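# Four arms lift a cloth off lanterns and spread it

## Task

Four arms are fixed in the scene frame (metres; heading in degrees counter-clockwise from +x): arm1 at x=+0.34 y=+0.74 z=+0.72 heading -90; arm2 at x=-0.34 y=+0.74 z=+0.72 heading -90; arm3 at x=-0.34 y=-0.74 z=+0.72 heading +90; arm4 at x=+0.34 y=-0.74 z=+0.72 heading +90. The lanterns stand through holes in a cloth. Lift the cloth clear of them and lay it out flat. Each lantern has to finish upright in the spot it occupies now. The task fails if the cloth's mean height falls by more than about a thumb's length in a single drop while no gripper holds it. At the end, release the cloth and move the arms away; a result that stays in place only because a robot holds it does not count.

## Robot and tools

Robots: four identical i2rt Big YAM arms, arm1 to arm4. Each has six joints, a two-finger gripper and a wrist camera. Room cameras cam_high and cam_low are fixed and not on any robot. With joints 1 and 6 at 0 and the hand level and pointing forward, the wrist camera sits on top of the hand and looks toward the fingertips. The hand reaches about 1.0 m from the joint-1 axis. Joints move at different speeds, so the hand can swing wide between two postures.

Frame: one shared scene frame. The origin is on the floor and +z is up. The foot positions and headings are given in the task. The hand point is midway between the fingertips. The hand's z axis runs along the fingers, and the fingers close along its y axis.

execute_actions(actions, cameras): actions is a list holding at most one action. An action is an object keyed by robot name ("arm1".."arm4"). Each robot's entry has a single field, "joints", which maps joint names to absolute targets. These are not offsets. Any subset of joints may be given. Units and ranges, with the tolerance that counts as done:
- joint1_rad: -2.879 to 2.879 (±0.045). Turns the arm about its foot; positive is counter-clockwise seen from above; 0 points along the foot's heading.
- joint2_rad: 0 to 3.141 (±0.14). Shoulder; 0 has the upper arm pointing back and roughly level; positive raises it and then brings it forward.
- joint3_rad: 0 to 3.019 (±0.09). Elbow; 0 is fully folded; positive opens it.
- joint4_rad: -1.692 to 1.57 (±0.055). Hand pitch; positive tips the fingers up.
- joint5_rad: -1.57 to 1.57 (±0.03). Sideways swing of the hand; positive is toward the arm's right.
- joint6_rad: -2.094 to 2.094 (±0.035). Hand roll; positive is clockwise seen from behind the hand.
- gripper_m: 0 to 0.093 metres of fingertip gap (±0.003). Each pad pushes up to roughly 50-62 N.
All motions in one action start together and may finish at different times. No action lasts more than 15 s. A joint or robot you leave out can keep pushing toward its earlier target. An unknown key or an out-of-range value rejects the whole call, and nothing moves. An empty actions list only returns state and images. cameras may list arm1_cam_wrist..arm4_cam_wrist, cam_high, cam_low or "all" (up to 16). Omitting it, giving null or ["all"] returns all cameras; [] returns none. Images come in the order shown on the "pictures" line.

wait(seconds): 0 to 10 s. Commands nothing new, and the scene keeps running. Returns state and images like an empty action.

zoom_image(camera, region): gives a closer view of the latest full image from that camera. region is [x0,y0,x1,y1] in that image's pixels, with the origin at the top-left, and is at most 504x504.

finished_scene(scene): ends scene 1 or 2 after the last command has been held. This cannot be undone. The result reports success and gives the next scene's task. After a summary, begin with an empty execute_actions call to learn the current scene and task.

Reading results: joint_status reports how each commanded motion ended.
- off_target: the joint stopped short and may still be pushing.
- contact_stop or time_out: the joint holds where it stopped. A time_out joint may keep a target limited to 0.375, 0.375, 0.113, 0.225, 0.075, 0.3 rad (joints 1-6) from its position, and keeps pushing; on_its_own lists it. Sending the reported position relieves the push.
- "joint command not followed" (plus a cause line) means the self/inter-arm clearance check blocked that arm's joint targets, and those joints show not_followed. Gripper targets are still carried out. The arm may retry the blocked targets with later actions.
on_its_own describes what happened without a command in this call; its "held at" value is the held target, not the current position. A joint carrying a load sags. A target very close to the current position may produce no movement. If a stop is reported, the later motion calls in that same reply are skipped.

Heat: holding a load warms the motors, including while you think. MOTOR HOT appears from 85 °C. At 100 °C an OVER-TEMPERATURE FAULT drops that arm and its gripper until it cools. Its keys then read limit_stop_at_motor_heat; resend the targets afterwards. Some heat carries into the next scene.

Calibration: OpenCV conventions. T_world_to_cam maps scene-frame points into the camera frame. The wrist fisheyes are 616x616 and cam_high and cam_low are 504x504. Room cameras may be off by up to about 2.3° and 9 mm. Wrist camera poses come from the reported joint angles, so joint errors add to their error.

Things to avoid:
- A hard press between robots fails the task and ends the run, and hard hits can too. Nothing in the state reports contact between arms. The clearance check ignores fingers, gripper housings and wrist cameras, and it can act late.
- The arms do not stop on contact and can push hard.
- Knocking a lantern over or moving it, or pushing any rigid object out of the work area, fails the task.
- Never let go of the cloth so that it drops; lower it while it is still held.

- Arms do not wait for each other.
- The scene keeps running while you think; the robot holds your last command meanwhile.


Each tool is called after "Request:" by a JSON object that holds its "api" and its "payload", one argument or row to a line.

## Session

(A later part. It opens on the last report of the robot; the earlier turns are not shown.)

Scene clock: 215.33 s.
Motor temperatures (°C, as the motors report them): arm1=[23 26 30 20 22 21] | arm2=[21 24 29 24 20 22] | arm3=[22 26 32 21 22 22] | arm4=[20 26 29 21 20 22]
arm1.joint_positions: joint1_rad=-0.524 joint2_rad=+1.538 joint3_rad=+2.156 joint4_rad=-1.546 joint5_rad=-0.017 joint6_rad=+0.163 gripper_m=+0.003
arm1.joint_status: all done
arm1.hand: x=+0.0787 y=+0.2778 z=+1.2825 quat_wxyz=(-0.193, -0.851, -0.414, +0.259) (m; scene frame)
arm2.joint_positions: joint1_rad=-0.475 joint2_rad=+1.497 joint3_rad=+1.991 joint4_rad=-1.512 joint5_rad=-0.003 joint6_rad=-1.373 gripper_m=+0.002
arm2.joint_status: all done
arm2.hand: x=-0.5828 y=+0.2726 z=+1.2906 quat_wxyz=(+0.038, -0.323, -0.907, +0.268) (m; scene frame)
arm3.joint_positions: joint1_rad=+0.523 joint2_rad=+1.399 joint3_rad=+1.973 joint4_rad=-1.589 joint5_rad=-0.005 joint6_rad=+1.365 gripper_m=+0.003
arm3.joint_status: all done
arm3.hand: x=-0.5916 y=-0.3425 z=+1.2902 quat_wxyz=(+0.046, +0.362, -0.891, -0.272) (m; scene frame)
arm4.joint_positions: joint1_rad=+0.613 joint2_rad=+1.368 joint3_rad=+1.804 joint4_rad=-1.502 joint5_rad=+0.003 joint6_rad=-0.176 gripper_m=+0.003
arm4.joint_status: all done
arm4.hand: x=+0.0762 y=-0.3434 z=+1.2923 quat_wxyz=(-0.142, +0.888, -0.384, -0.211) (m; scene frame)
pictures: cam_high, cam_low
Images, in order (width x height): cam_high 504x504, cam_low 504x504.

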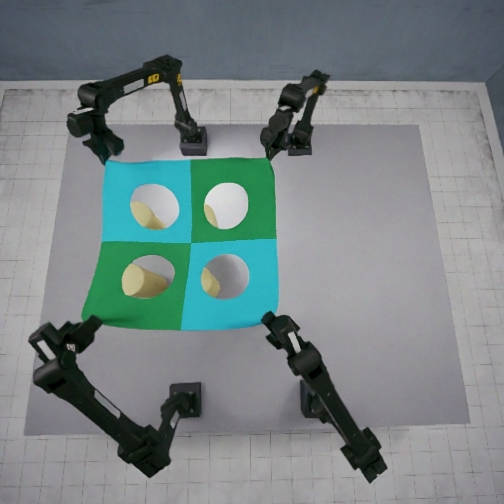

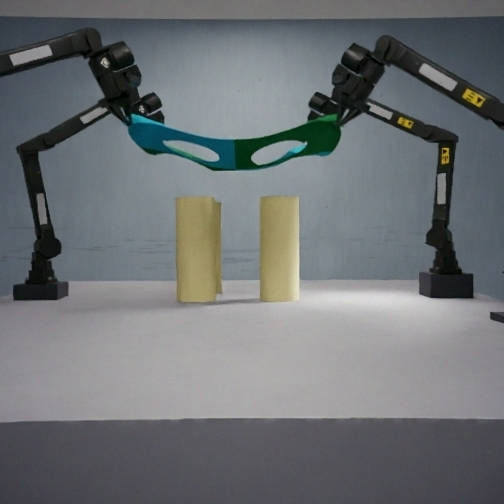

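Request:
{"api": "execute_actions", "payload": {
  "actions": [
    {"arm1": {"joints": {"joint1_rad": -0.309, "joint2_rad": 1.395, "joint3_rad": 2.03, "joint4_rad": -1.522, "joint6_rad": 0.393}}, "arm2": {"joints": {"joint1_rad": -0.261, "joint2_rad": 1.374, "joint3_rad": 1.87, "joint4_rad": -1.485, "joint6_rad": -1.14}}, "arm3": {"joints": {"joint1_rad": 0.29, "joint2_rad": 1.267, "joint3_rad": 1.863, "joint4_rad": -1.584, "joint6_rad": 1.109}}, "arm4": {"joints": {"joint1_rad": 0.39, "joint2_rad": 1.22, "joint3_rad": 1.694, "joint4_rad": -1.513, "joint6_rad": -0.424}}}
  ],
  "cameras": []
}}

Request:
{"api": "execute_actions", "payload": {
  "actions": [
    {"arm1": {"joints": {"joint1_rad": -0.06, "joint2_rad": 1.34, "joint3_rad": 1.975, "joint4_rad": -1.523, "joint6_rad": 0.642}}, "arm2": {"joints": {"joint1_rad": -0.01, "joint2_rad": 1.33, "joint3_rad": 1.83, "joint4_rad": -1.487, "joint6_rad": -0.889}}, "arm3": {"joints": {"joint1_rad": 0.001, "joint2_rad": 1.213, "joint3_rad": 1.818, "joint4_rad": -1.593, "joint6_rad": 0.82}}, "arm4": {"joints": {"joint1_rad": 0.105, "joint2_rad": 1.155, "joint3_rad": 1.644, "joint4_rad": -1.527, "joint6_rad": -0.709}}}
  ],
  "cameras": ["cam_high", "cam_low"]
}}

Scene clock: 223.70 s.
Motor temperatures (°C, as the motors report them): arm1=[23 26 29 20 22 21] | arm2=[21 24 28 24 20 22] | arm3=[22 25 31 21 22 22] | arm4=[20 25 28 21 20 22]
arm1.joint_positions: joint1_rad=-0.307 joint2_rad=+1.400 joint3_rad=+2.028 joint4_rad=-1.532 joint5_rad=-0.016 joint6_rad=+0.379 gripper_m=+0.003
arm1.joint_status: all done
arm1.hand: x=+0.2003 y=+0.2816 z=+1.2925 quat_wxyz=(-0.251, -0.847, -0.413, +0.220) (m; scene frame)
arm2.joint_positions: joint1_rad=-0.250 joint2_rad=+1.376 joint3_rad=+1.878 joint4_rad=-1.502 joint5_rad=-0.002 joint6_rad=-1.151 gripper_m=+0.002
arm2.joint_status: all done
arm2.hand: x=-0.4611 y=+0.2720 z=+1.2977 quat_wxyz=(-0.023, -0.321, -0.905, +0.278) (m; scene frame)
arm3.joint_positions: joint1_rad=+0.278 joint2_rad=+1.271 joint3_rad=+1.860 joint4_rad=-1.589 joint5_rad=-0.007 joint6_rad=+1.123 gripper_m=+0.003
arm3.joint_status: all done
arm3.hand: x=-0.4718 y=-0.3401 z=+1.2948 quat_wxyz=(-0.020, +0.359, -0.889, -0.283) (m; scene frame)
arm4.joint_positions: joint1_rad=+0.387 joint2_rad=+1.216 joint3_rad=+1.695 joint4_rad=-1.505 joint5_rad=+0.003 joint6_rad=-0.410 gripper_m=+0.003
arm4.joint_status: all done
arm4.hand: x=+0.1923 y=-0.3487 z=+1.3055 quat_wxyz=(-0.199, +0.884, -0.379, -0.186) (m; scene frame)
pictures: none
No camera images: the call's "cameras" was empty. Leave "cameras" out to get every camera's image.

Scene clock: 225.00 s.
Motor temperatures (°C, as the motors report them): arm1=[23 26 29 20 22 21] | arm2=[21 24 28 24 20 22] | arm3=[22 25 31 21 22 22] | arm4=[20 25 28 21 20 22]
arm1.joint_positions: joint1_rad=-0.057 joint2_rad=+1.361 joint3_rad=+1.972 joint4_rad=-1.532 joint5_rad=-0.015 joint6_rad=+0.627 gripper_m=+0.003
arm1.joint_status: all done
arm1.hand: x=+0.3202 y=+0.2764 z=+1.2841 quat_wxyz=(-0.289, -0.850, -0.415, +0.150) (m; scene frame)
arm2.joint_positions: joint1_rad=+0.002 joint2_rad=+1.350 joint3_rad=+1.837 joint4_rad=-1.502 joint5_rad=-0.001 joint6_rad=-0.900 gripper_m=+0.002
arm2.joint_status: all done
arm2.hand: x=-0.3408 y=+0.2660 z=+1.2908 quat_wxyz=(-0.090, -0.322, -0.907, +0.257) (m; scene frame)
arm3.joint_positions: joint1_rad=-0.008 joint2_rad=+1.237 joint3_rad=+1.817 joint4_rad=-1.589 joint5_rad=-0.008 joint6_rad=+0.834 gripper_m=+0.003
arm3.joint_status: all done
arm3.hand: x=-0.3521 y=-0.3318 z=+1.2899 quat_wxyz=(-0.097, +0.361, -0.889, -0.263) (m; scene frame)
arm4.joint_positions: joint1_rad=+0.109 joint2_rad=+1.160 joint3_rad=+1.643 joint4_rad=-1.518 joint5_rad=+0.003 joint6_rad=-0.695 gripper_m=+0.003
arm4.joint_status: all done
arm4.hand: x=+0.3078 y=-0.3479 z=+1.3009 quat_wxyz=(-0.239, +0.887, -0.376, -0.123) (m; scene frame)
pictures: cam_high, cam_low
Images, in order (width x height): cam_high 504x504, cam_low 504x504.

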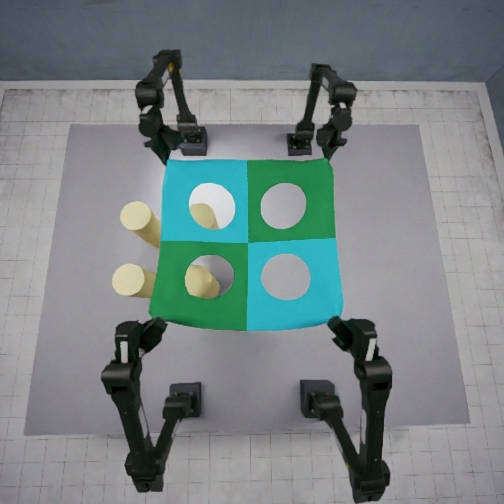

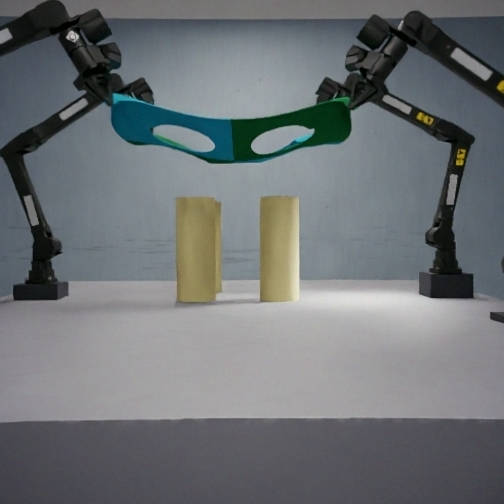

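Request:
{"api": "execute_actions", "payload": {
  "actions": [
    {"arm1": {"joints": {"joint1_rad": 0.195, "joint2_rad": 1.364, "joint3_rad": 2.027, "joint4_rad": -1.523, "joint6_rad": 0.897}}, "arm2": {"joints": {"joint1_rad": 0.244, "joint2_rad": 1.365, "joint3_rad": 1.896, "joint4_rad": -1.486, "joint6_rad": -0.635}}, "arm3": {"joints": {"joint1_rad": -0.295, "joint2_rad": 1.244, "joint3_rad": 1.872, "joint4_rad": -1.588, "joint6_rad": 0.524}}, "arm4": {"joints": {"joint1_rad": -0.193, "joint2_rad": 1.176, "joint3_rad": 1.673, "joint4_rad": -1.522, "joint6_rad": -1.007}}}
  ],
  "cameras": []
}}

Request:
{"api": "execute_actions", "payload": {
  "actions": [
    {"arm1": {"joints": {"joint1_rad": 0.426, "joint2_rad": 1.467, "joint3_rad": 2.136, "joint4_rad": -1.528, "joint6_rad": 1.128}}, "arm2": {"joints": {"joint1_rad": 0.47, "joint2_rad": 1.477, "joint3_rad": 2.013, "joint4_rad": -1.491, "joint6_rad": -0.409}}, "arm3": {"joints": {"joint1_rad": -0.553, "joint2_rad": 1.357, "joint3_rad": 1.976, "joint4_rad": -1.578, "joint6_rad": 0.267}}, "arm4": {"joints": {"joint1_rad": -0.457, "joint2_rad": 1.28, "joint3_rad": 1.761, "joint4_rad": -1.507, "joint6_rad": -1.271}}}
  ],
  "cameras": ["cam_high", "cam_low"]
}}

Scene clock: 230.00 s.
Motor temperatures (°C, as the motors report them): arm1=[23 26 29 20 22 21] | arm2=[21 24 28 24 20 22] | arm3=[22 25 30 21 22 22] | arm4=[20 25 28 21 20 22]
arm1.joint_positions: joint1_rad=+0.196 joint2_rad=+1.363 joint3_rad=+1.972 joint4_rad=-1.532 joint5_rad=-0.014 joint6_rad=+0.882 gripper_m=+0.003
arm1.joint_status: all done
arm1.hand: x=+0.4385 y=+0.2863 z=+1.2827 quat_wxyz=(-0.316, -0.850, -0.414, +0.074) (m; scene frame)
arm2.joint_positions: joint1_rad=+0.255 joint2_rad=+1.366 joint3_rad=+1.837 joint4_rad=-1.502 joint5_rad=-0.001 joint6_rad=-0.646 gripper_m=+0.002
arm2.joint_status: all done
arm2.hand: x=-0.2214 y=+0.2739 z=+1.2833 quat_wxyz=(-0.147, -0.323, -0.909, +0.220) (m; scene frame)
arm3.joint_positions: joint1_rad=-0.303 joint2_rad=+1.242 joint3_rad=+1.817 joint4_rad=-1.589 joint5_rad=-0.009 joint6_rad=+0.538 gripper_m=+0.003
arm3.joint_status: all done
arm3.hand: x=-0.2314 y=-0.3442 z=+1.2890 quat_wxyz=(-0.168, +0.362, -0.889, -0.224) (m; scene frame)
arm4.joint_positions: joint1_rad=-0.188 joint2_rad=+1.174 joint3_rad=+1.643 joint4_rad=-1.518 joint5_rad=+0.003 joint6_rad=-0.992 gripper_m=+0.003
arm4.joint_status: all done
arm4.hand: x=+0.4261 y=-0.3522 z=+1.2952 quat_wxyz=(-0.257, +0.889, -0.377, -0.047) (m; scene frame)
pictures: none
No camera images: the call's "cameras" was empty. Leave "cameras" out to get every camera's image.

Scene clock: 231.27 s.
Motor temperatures (°C, as the motors report them): arm1=[23 26 29 20 22 21] | arm2=[21 24 28 24 20 22] | arm3=[22 25 31 21 22 22] | arm4=[20 25 28 21 20 22]
arm1.joint_positions: joint1_rad=+0.426 joint2_rad=+1.482 joint3_rad=+2.081 joint4_rad=-1.532 joint5_rad=-0.013 joint6_rad=+1.113 gripper_m=+0.003
arm1.joint_status: all done
arm1.hand: x=+0.5603 y=+0.2798 z=+1.2762 quat_wxyz=(-0.319, -0.852, -0.415, +0.001) (m; scene frame)
arm2.joint_positions: joint1_rad=+0.479 joint2_rad=+1.494 joint3_rad=+1.951 joint4_rad=-1.502 joint5_rad=+0.000 joint6_rad=-0.420 gripper_m=+0.002
arm2.joint_status: all done
arm2.hand: x=-0.0996 y=+0.2677 z=+1.2754 quat_wxyz=(-0.188, -0.325, -0.910, +0.178) (m; scene frame)
arm3.joint_positions: joint1_rad=-0.561 joint2_rad=+1.377 joint3_rad=+1.925 joint4_rad=-1.589 joint5_rad=-0.010 joint6_rad=+0.280 gripper_m=+0.003
arm3.joint_status: all done
arm3.hand: x=-0.1073 y=-0.3401 z=+1.2820 quat_wxyz=(-0.208, +0.362, -0.893, -0.167) (m; scene frame)
arm4.joint_positions: joint1_rad=-0.458 joint2_rad=+1.287 joint3_rad=+1.717 joint4_rad=-1.514 joint5_rad=+0.002 joint6_rad=-1.257 gripper_m=+0.003
arm4.joint_status: all done
arm4.hand: x=+0.5465 y=-0.3533 z=+1.2845 quat_wxyz=(-0.243, +0.892, -0.381, +0.020) (m; scene frame)
pictures: cam_high, cam_low
Images, in order (width x height): cam_high 504x504, cam_low 504x504.

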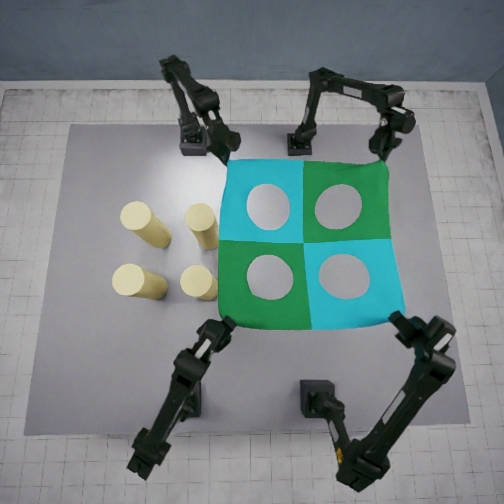

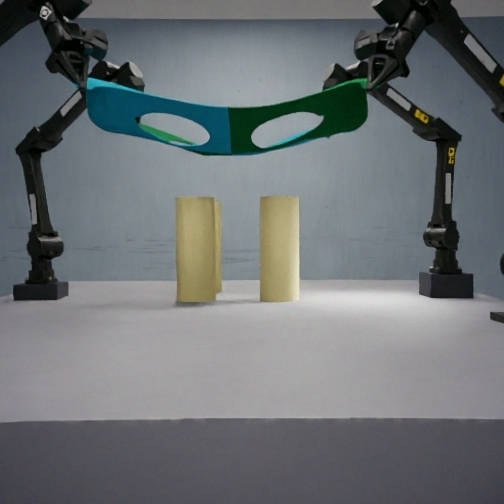

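Request:
{"api": "execute_actions", "payload": {
  "actions": [
    {"arm1": {"joints": {"joint1_rad": 0.62, "joint2_rad": 1.613, "joint3_rad": 2.06, "joint4_rad": -1.534, "joint6_rad": 1.322}}, "arm2": {"joints": {"joint1_rad": 0.675, "joint2_rad": 1.609, "joint3_rad": 1.918, "joint4_rad": -1.497, "joint6_rad": -0.199}}, "arm3": {"joints": {"joint1_rad": -0.765, "joint2_rad": 1.499, "joint3_rad": 1.869, "joint4_rad": -1.559, "joint6_rad": 0.049}}, "arm4": {"joints": {"joint1_rad": -0.672, "joint2_rad": 1.488, "joint3_rad": 1.76, "joint4_rad": -1.485, "joint6_rad": -1.486}}}
  ],
  "cameras": ["cam_high", "cam_low"]
}}

Scene clock: 257.10 s.
Motor temperatures (°C, as the motors report them): arm1=[23 25 32 20 22 21] | arm2=[21 24 31 24 20 22] | arm3=[22 25 33 21 22 22] | arm4=[20 25 31 21 20 22]
arm1.joint_positions: joint1_rad=+0.618 joint2_rad=+1.630 joint3_rad=+2.043 joint4_rad=-1.532 joint5_rad=-0.013 joint6_rad=+1.308 gripper_m=+0.003
arm1.joint_status: all done
arm1.hand: x=+0.6755 y=+0.2882 z=+1.1807 quat_wxyz=(-0.224, -0.876, -0.425, -0.042) (m; scene frame)
arm2.joint_positions: joint1_rad=+0.677 joint2_rad=+1.632 joint3_rad=+1.915 joint4_rad=-1.502 joint5_rad=+0.002 joint6_rad=-0.208 gripper_m=+0.002
arm2.joint_status: all done
arm2.hand: x=+0.0114 y=+0.2935 z=+1.1865 quat_wxyz=(-0.148, -0.338, -0.925, +0.091) (m; scene frame)
arm3.joint_positions: joint1_rad=-0.766 joint2_rad=+1.532 joint3_rad=+1.856 joint4_rad=-1.565 joint5_rad=-0.011 joint6_rad=+0.061 gripper_m=+0.003
arm3.joint_status: all done
arm3.hand: x=+0.0047 y=-0.3567 z=+1.1815 quat_wxyz=(-0.151, +0.376, -0.911, -0.079) (m; scene frame)
arm4.joint_positions: joint1_rad=-0.675 joint2_rad=+1.484 joint3_rad=+1.732 joint4_rad=-1.494 joint5_rad=+0.002 joint6_rad=-1.472 gripper_m=+0.003
arm4.joint_status: all done
arm4.hand: x=+0.6659 y=-0.3597 z=+1.2035 quat_wxyz=(-0.157, +0.907, -0.388, +0.047) (m; scene frame)
pictures: cam_high, cam_low
Images, in order (width x height): cam_high 504x504, cam_low 504x504.

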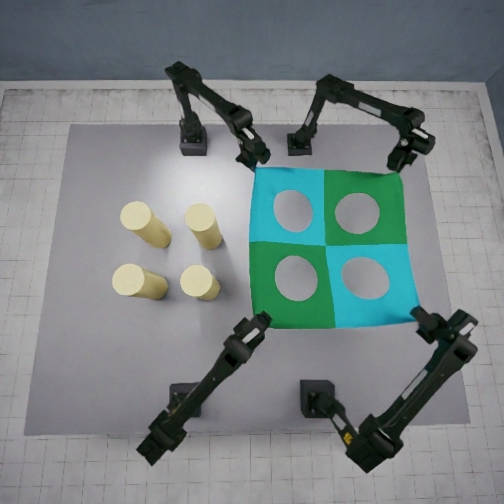

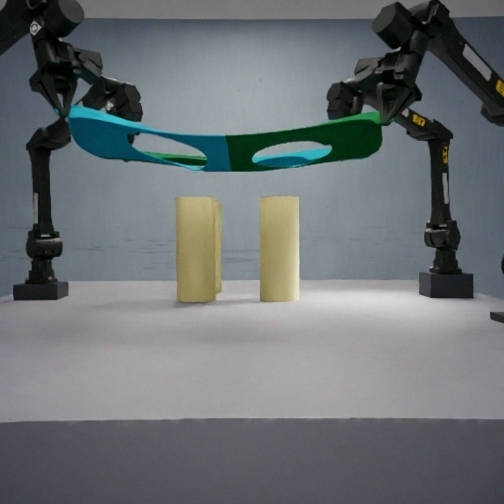

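Request:
{"api": "execute_actions", "payload": {
  "actions": [
    {"arm1": {"joints": {"joint2_rad": 1.684, "joint3_rad": 1.89, "joint4_rad": -1.535}}, "arm2": {"joints": {"joint2_rad": 1.72, "joint3_rad": 1.79, "joint4_rad": -1.504}}, "arm3": {"joints": {"joint2_rad": 1.589, "joint3_rad": 1.705, "joint4_rad": -1.546}}, "arm4": {"joints": {"joint2_rad": 1.62, "joint3_rad": 1.605, "joint4_rad": -1.476}}}
  ],
  "cameras": []
}}

Request:
{"api": "execute_actions", "payload": {
  "actions": [
    {"arm1": {"joints": {"joint2_rad": 1.815, "joint3_rad": 1.772, "joint4_rad": -1.51}}, "arm2": {"joints": {"joint2_rad": 1.825, "joint3_rad": 1.632, "joint4_rad": -1.361}}, "arm3": {"joints": {"joint2_rad": 1.681, "joint3_rad": 1.514, "joint4_rad": -1.386}}, "arm4": {"joints": {"joint2_rad": 1.715, "joint3_rad": 1.416, "joint4_rad": -1.263}}}
  ],
  "cameras": []
}}

Request:
{"api": "execute_actions", "payload": {
  "actions": [
    {"arm1": {"joints": {"joint2_rad": 1.873, "joint3_rad": 1.566, "joint4_rad": -1.247}}, "arm2": {"joints": {"joint2_rad": 1.922, "joint3_rad": 1.477, "joint4_rad": -1.109}}, "arm3": {"joints": {"joint2_rad": 1.771, "joint3_rad": 1.338, "joint4_rad": -1.121}}, "arm4": {"joints": {"joint2_rad": 1.838, "joint3_rad": 1.277, "joint4_rad": -1.002}}}
  ],
  "cameras": ["cam_high", "cam_low"]
}}

Scene clock: 263.63 s.
Motor temperatures (°C, as the motors report them): arm1=[23 26 31 20 22 21] | arm2=[21 24 30 24 20 22] | arm3=[22 25 33 21 22 22] | arm4=[20 25 31 21 20 22]
arm1.joint_positions: joint1_rad=+0.618 joint2_rad=+1.707 joint3_rad=+1.878 joint4_rad=-1.532 joint5_rad=-0.013 joint6_rad=+1.308 gripper_m=+0.003
arm1.joint_status: all done
arm1.hand: x=+0.6742 y=+0.2875 z=+1.0647 quat_wxyz=(-0.107, -0.895, -0.432, -0.020) (m; scene frame)
arm2.joint_positions: joint1_rad=+0.677 joint2_rad=+1.740 joint3_rad=+1.788 joint4_rad=-1.502 joint5_rad=+0.003 joint6_rad=-0.207 gripper_m=+0.002
arm2.joint_status: all done
arm2.hand: x=+0.0104 y=+0.2950 z=+1.0727 quat_wxyz=(-0.049, -0.343, -0.938, +0.030) (m; scene frame)
arm3.joint_positions: joint1_rad=-0.766 joint2_rad=+1.618 joint3_rad=+1.697 joint4_rad=-1.551 joint5_rad=-0.012 joint6_rad=+0.060 gripper_m=+0.003
arm3.joint_status: all done
arm3.hand: x=+0.0027 y=-0.3587 z=+1.0718 quat_wxyz=(-0.047, +0.381, -0.923, -0.029) (m; scene frame)
arm4.joint_positions: joint1_rad=-0.675 joint2_rad=+1.618 joint3_rad=+1.588 joint4_rad=-1.483 joint5_rad=+0.002 joint6_rad=-1.472 gripper_m=+0.003
arm4.joint_status: all done
arm4.hand: x=+0.6641 y=-0.3604 z=+1.0777 quat_wxyz=(-0.030, +0.919, -0.393, +0.006) (m; scene frame)
pictures: none
No camera images: the call's "cameras" was empty. Leave "cameras" out to get every camera's image.

Scene clock: 264.83 s.
Motor temperatures (°C, as the motors report them): arm1=[23 26 31 20 22 21] | arm2=[21 25 30 24 20 22] | arm3=[22 25 32 21 22 22] | arm4=[20 25 30 21 20 22]
arm1.joint_positions: joint1_rad=+0.618 joint2_rad=+1.837 joint3_rad=+1.757 joint4_rad=-1.517 joint5_rad=-0.013 joint6_rad=+1.308 gripper_m=+0.003
arm1.joint_status: all done
arm1.hand: x=+0.6697 y=+0.2913 z=+0.9452 quat_wxyz=(+0.009, -0.901, -0.433, +0.001) (m; scene frame)
arm2.joint_positions: joint1_rad=+0.677 joint2_rad=+1.844 joint3_rad=+1.632 joint4_rad=-1.363 joint5_rad=+0.003 joint6_rad=-0.207 gripper_m=+0.002
arm2.joint_status: all done
arm2.hand: x=+0.0099 y=+0.2963 z=+0.9573 quat_wxyz=(+0.003, -0.343, -0.939, -0.002) (m; scene frame)
arm3.joint_positions: joint1_rad=-0.766 joint2_rad=+1.706 joint3_rad=+1.508 joint4_rad=-1.390 joint5_rad=-0.012 joint6_rad=+0.060 gripper_m=+0.003
arm3.joint_status: all done
arm3.hand: x=+0.0020 y=-0.3595 z=+0.9563 quat_wxyz=(+0.006, +0.381, -0.924, -0.004) (m; scene frame)
arm4.joint_positions: joint1_rad=-0.675 joint2_rad=+1.718 joint3_rad=+1.402 joint4_rad=-1.270 joint5_rad=+0.002 joint6_rad=-1.472 gripper_m=+0.003
arm4.joint_status: all done
arm4.hand: x=+0.6640 y=-0.3592 z=+0.9595 quat_wxyz=(+0.005, +0.920, -0.393, -0.005) (m; scene frame)
pictures: none
No camera images: the call's "cameras" was empty. Leave "cameras" out to get every camera's image.

Scene clock: 265.97 s.
Motor temperatures (°C, as the motors report them): arm1=[23 26 31 20 22 21] | arm2=[21 25 30 24 20 22] | arm3=[22 25 32 21 22 22] | arm4=[20 25 30 21 20 22]
arm1.joint_positions: joint1_rad=+0.618 joint2_rad=+1.890 joint3_rad=+1.558 joint4_rad=-1.256 joint5_rad=-0.013 joint6_rad=+1.308 gripper_m=+0.003
arm1.joint_status: all done
arm1.hand: x=+0.6695 y=+0.2894 z=+0.8418 quat_wxyz=(+0.005, -0.901, -0.433, +0.000) (m; scene frame)
arm2.joint_positions: joint1_rad=+0.677 joint2_rad=+1.941 joint3_rad=+1.482 joint4_rad=-1.114 joint5_rad=+0.003 joint6_rad=-0.206 gripper_m=+0.002
arm2.joint_status: all done
arm2.hand: x=+0.0114 y=+0.2948 z=+0.8505 quat_wxyz=(+0.002, -0.343, -0.939, -0.001) (m; scene frame)
arm3.joint_positions: joint1_rad=-0.766 joint2_rad=+1.791 joint3_rad=+1.336 joint4_rad=-1.127 joint5_rad=-0.013 joint6_rad=+0.060 gripper_m=+0.003
arm3.joint_status: all done
arm3.hand: x=+0.0032 y=-0.3580 z=+0.8523 quat_wxyz=(+0.003, +0.381, -0.924, -0.006) (m; scene frame)
arm4.joint_positions: joint1_rad=-0.675 joint2_rad=+1.841 joint3_rad=+1.265 joint4_rad=-1.009 joint5_rad=+0.002 joint6_rad=-1.472 gripper_m=+0.003
arm4.joint_status: all done
arm4.hand: x=+0.6645 y=-0.3574 z=+0.8524 quat_wxyz=(+0.004, +0.920, -0.393, -0.004) (m; scene frame)
pictures: cam_high, cam_low
Images, in order (width x height): cam_high 504x504, cam_low 504x504.

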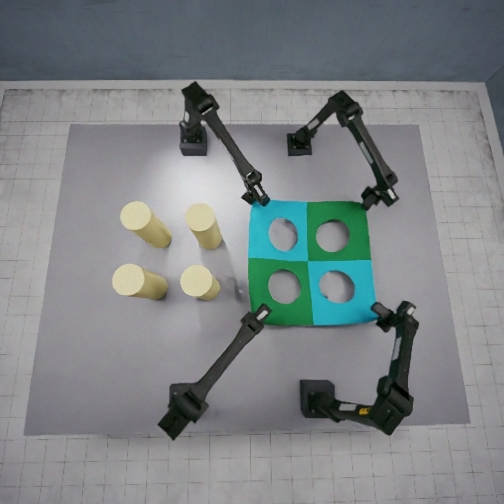

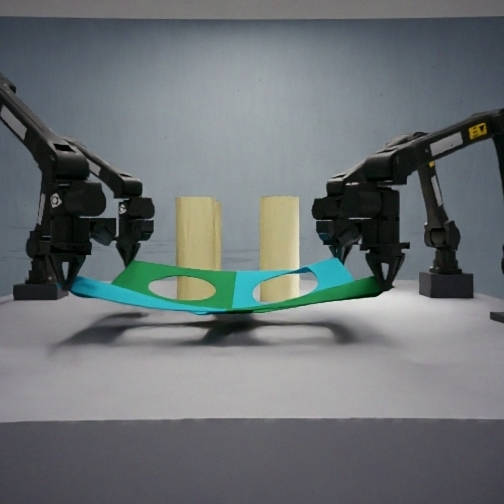

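Request:
{"api": "execute_actions", "payload": {
  "actions": [
    {"arm1": {"joints": {"joint1_rad": 0.638, "joint2_rad": 1.992, "joint3_rad": 1.455, "joint4_rad": -1.0}}, "arm2": {"joints": {"joint2_rad": 2.076, "joint3_rad": 1.404, "joint4_rad": -0.895}}, "arm3": {"joints": {"joint2_rad": 1.925, "joint3_rad": 1.243, "joint4_rad": -0.885}}, "arm4": {"joints": {"joint1_rad": -0.692, "joint2_rad": 2.025, "joint3_rad": 1.225, "joint4_rad": -0.755}}}
  ],
  "cameras": ["cam_high", "cam_low"]
}}

Scene clock: 271.17 s.
Motor temperatures (°C, as the motors report them): arm1=[23 26 30 20 22 21] | arm2=[21 25 29 24 20 22] | arm3=[22 26 32 21 22 22] | arm4=[20 26 29 21 20 22]
arm1.joint_positions: joint1_rad=+0.631 joint2_rad=+2.014 joint3_rad=+1.444 joint4_rad=-1.012 joint5_rad=-0.014 joint6_rad=+1.308 gripper_m=+0.003
arm1.joint_status: all done
arm1.hand: x=+0.6762 y=+0.2905 z=+0.7348 quat_wxyz=(+0.002, -0.899, -0.439, -0.001) (m; scene frame)
arm2.joint_positions: joint1_rad=+0.676 joint2_rad=+2.091 joint3_rad=+1.407 joint4_rad=-0.902 joint5_rad=+0.004 joint6_rad=-0.206 gripper_m=+0.002
arm2.joint_status: all done
arm2.hand: x=+0.0095 y=+0.2972 z=+0.7443 quat_wxyz=(+0.008, -0.344, -0.939, -0.004) (m; scene frame)
arm3.joint_positions: joint1_rad=-0.765 joint2_rad=+1.948 joint3_rad=+1.239 joint4_rad=-0.894 joint5_rad=-0.013 joint6_rad=+0.060 gripper_m=+0.003
arm3.joint_status: all done
arm3.hand: x=+0.0006 y=-0.3599 z=+0.7441 quat_wxyz=(+0.012, +0.382, -0.924, -0.002) (m; scene frame)
arm4.joint_positions: joint1_rad=-0.677 joint2_rad=+2.027 joint3_rad=+1.216 joint4_rad=-0.765 joint5_rad=+0.002 joint6_rad=-1.473 gripper_m=+0.003
arm4.joint_status: all done
arm4.hand: x=+0.6689 y=-0.3526 z=+0.7466 quat_wxyz=(+0.000, +0.919, -0.394, -0.003) (m; scene frame)
pictures: cam_high, cam_low
Images, in order (width x height): cam_high 504x504, cam_low 504x504.

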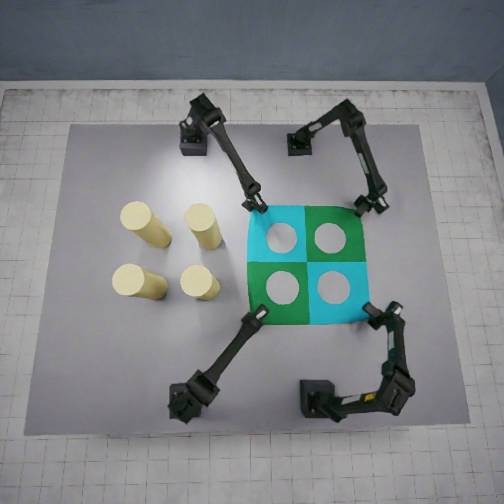

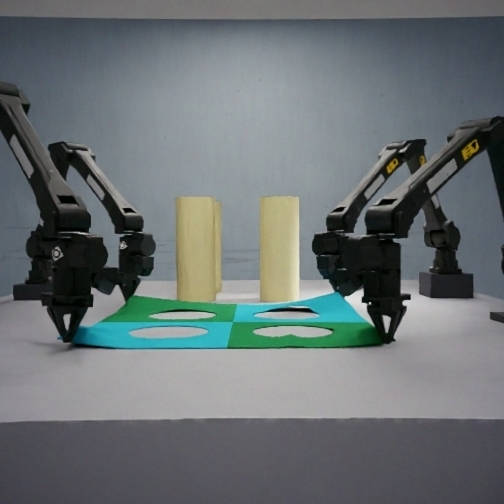

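Cloth is down. Release and retract.

Request:
{"api": "execute_actions", "payload": {
  "actions": [
    {"arm1": {"joints": {"gripper_m": 0.09}}, "arm2": {"joints": {"gripper_m": 0.09}}, "arm3": {"joints": {"gripper_m": 0.09}}, "arm4": {"joints": {"gripper_m": 0.09}}}
  ],
  "cameras": []
}}

Request:
{"api": "execute_actions", "payload": {
  "actions": [
    {"arm1": {"joints": {"joint2_rad": 1.5, "joint3_rad": 1.45, "joint4_rad": -1.3}}, "arm2": {"joints": {"joint2_rad": 1.5, "joint3_rad": 1.41, "joint4_rad": -1.3}}, "arm3": {"joints": {"joint2_rad": 1.4, "joint3_rad": 1.24, "joint4_rad": -1.3}}, "arm4": {"joints": {"joint2_rad": 1.4, "joint3_rad": 1.22, "joint4_rad": -1.3}}}
  ],
  "cameras": ["cam_high", "cam_low"]
}}

Scene clock: 274.83 s.
Motor temperatures (°C, as the motors report them): arm1=[23 27 30 20 22 21] | arm2=[21 25 28 24 20 22] | arm3=[22 26 31 21 22 22] | arm4=[20 26 29 21 20 22]
arm1.joint_positions: joint1_rad=+0.631 joint2_rad=+2.014 joint3_rad=+1.444 joint4_rad=-1.010 joint5_rad=-0.014 joint6_rad=+1.309 gripper_m=+0.090
arm1.joint_status: all done
arm1.hand: x=+0.6764 y=+0.2902 z=+0.7348 quat_wxyz=(+0.001, -0.899, -0.439, -0.001) (m; scene frame)
arm2.joint_positions: joint1_rad=+0.676 joint2_rad=+2.091 joint3_rad=+1.407 joint4_rad=-0.902 joint5_rad=+0.004 joint6_rad=-0.206 gripper_m=+0.090
arm2.joint_status: all done
arm2.hand: x=+0.0095 y=+0.2972 z=+0.7443 quat_wxyz=(+0.008, -0.344, -0.939, -0.004) (m; scene frame)
arm3.joint_positions: joint1_rad=-0.765 joint2_rad=+1.948 joint3_rad=+1.239 joint4_rad=-0.894 joint5_rad=-0.013 joint6_rad=+0.060 gripper_m=+0.090
arm3.joint_status: all done
arm3.hand: x=+0.0006 y=-0.3599 z=+0.7441 quat_wxyz=(+0.012, +0.382, -0.924, -0.002) (m; scene frame)
arm4.joint_positions: joint1_rad=-0.677 joint2_rad=+2.027 joint3_rad=+1.216 joint4_rad=-0.764 joint5_rad=+0.002 joint6_rad=-1.473 gripper_m=+0.090
arm4.joint_status: all done
arm4.hand: x=+0.6693 y=-0.3525 z=+0.7466 quat_wxyz=(+0.000, +0.919, -0.394, -0.003) (m; scene frame)
pictures: none
No camera images: the call's "cameras" was empty. Leave "cameras" out to get every camera's image.

Scene clock: 276.33 s.
Motor temperatures (°C, as the motors report them): arm1=[23 27 30 20 22 21] | arm2=[21 25 28 24 20 22] | arm3=[22 26 31 21 22 22] | arm4=[20 26 29 21 20 22]
arm1.joint_positions: joint1_rad=+0.631 joint2_rad=+1.503 joint3_rad=+1.441 joint4_rad=-1.293 joint5_rad=-0.014 joint6_rad=+1.309 gripper_m=+0.090
arm1.joint_status: all done
arm1.hand: x=+0.6375 y=+0.3470 z=+0.9921 quat_wxyz=(-0.109, -0.892, -0.437, -0.022) (m; scene frame)
arm2.joint_positions: joint1_rad=+0.676 joint2_rad=+1.502 joint3_rad=+1.407 joint4_rad=-1.286 joint5_rad=+0.004 joint6_rad=-0.206 gripper_m=+0.090
arm2.joint_status: all done
arm2.hand: x=-0.0346 y=+0.3522 z=+1.0416 quat_wxyz=(-0.079, -0.342, -0.935, +0.050) (m; scene frame)
arm3.joint_positions: joint1_rad=-0.765 joint2_rad=+1.392 joint3_rad=+1.234 joint4_rad=-1.287 joint5_rad=-0.013 joint6_rad=+0.060 gripper_m=+0.090
arm3.joint_status: all done
arm3.hand: x=-0.0526 y=-0.4197 z=+0.9913 quat_wxyz=(-0.059, +0.382, -0.922, -0.036) (m; scene frame)
arm4.joint_positions: joint1_rad=-0.677 joint2_rad=+1.390 joint3_rad=+1.216 joint4_rad=-1.292 joint5_rad=+0.002 joint6_rad=-1.473 gripper_m=+0.090
arm4.joint_status: all done
arm4.hand: x=+0.6120 y=-0.4222 z=+1.0333 quat_wxyz=(-0.052, +0.918, -0.393, +0.014) (m; scene frame)
pictures: cam_high, cam_low
Images, in order (width x height): cam_high 504x504, cam_low 504x504.

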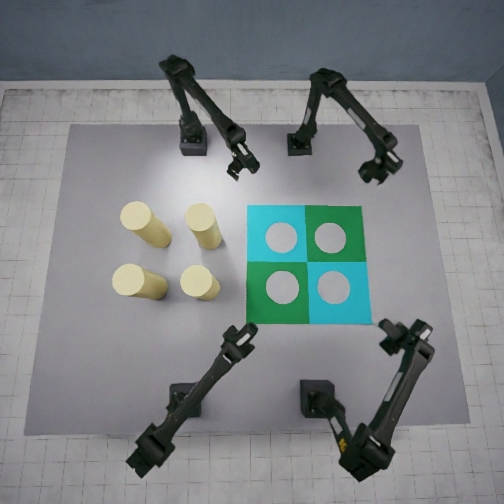

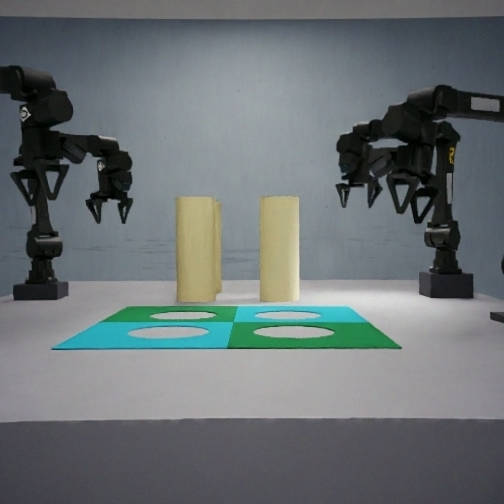

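The cloth lies flat, the lanterns are untouched, and the arms are clear.

Request:
{"api": "finished_scene", "payload": {
  "scene": 1
}}

The scene is finished: the task was done.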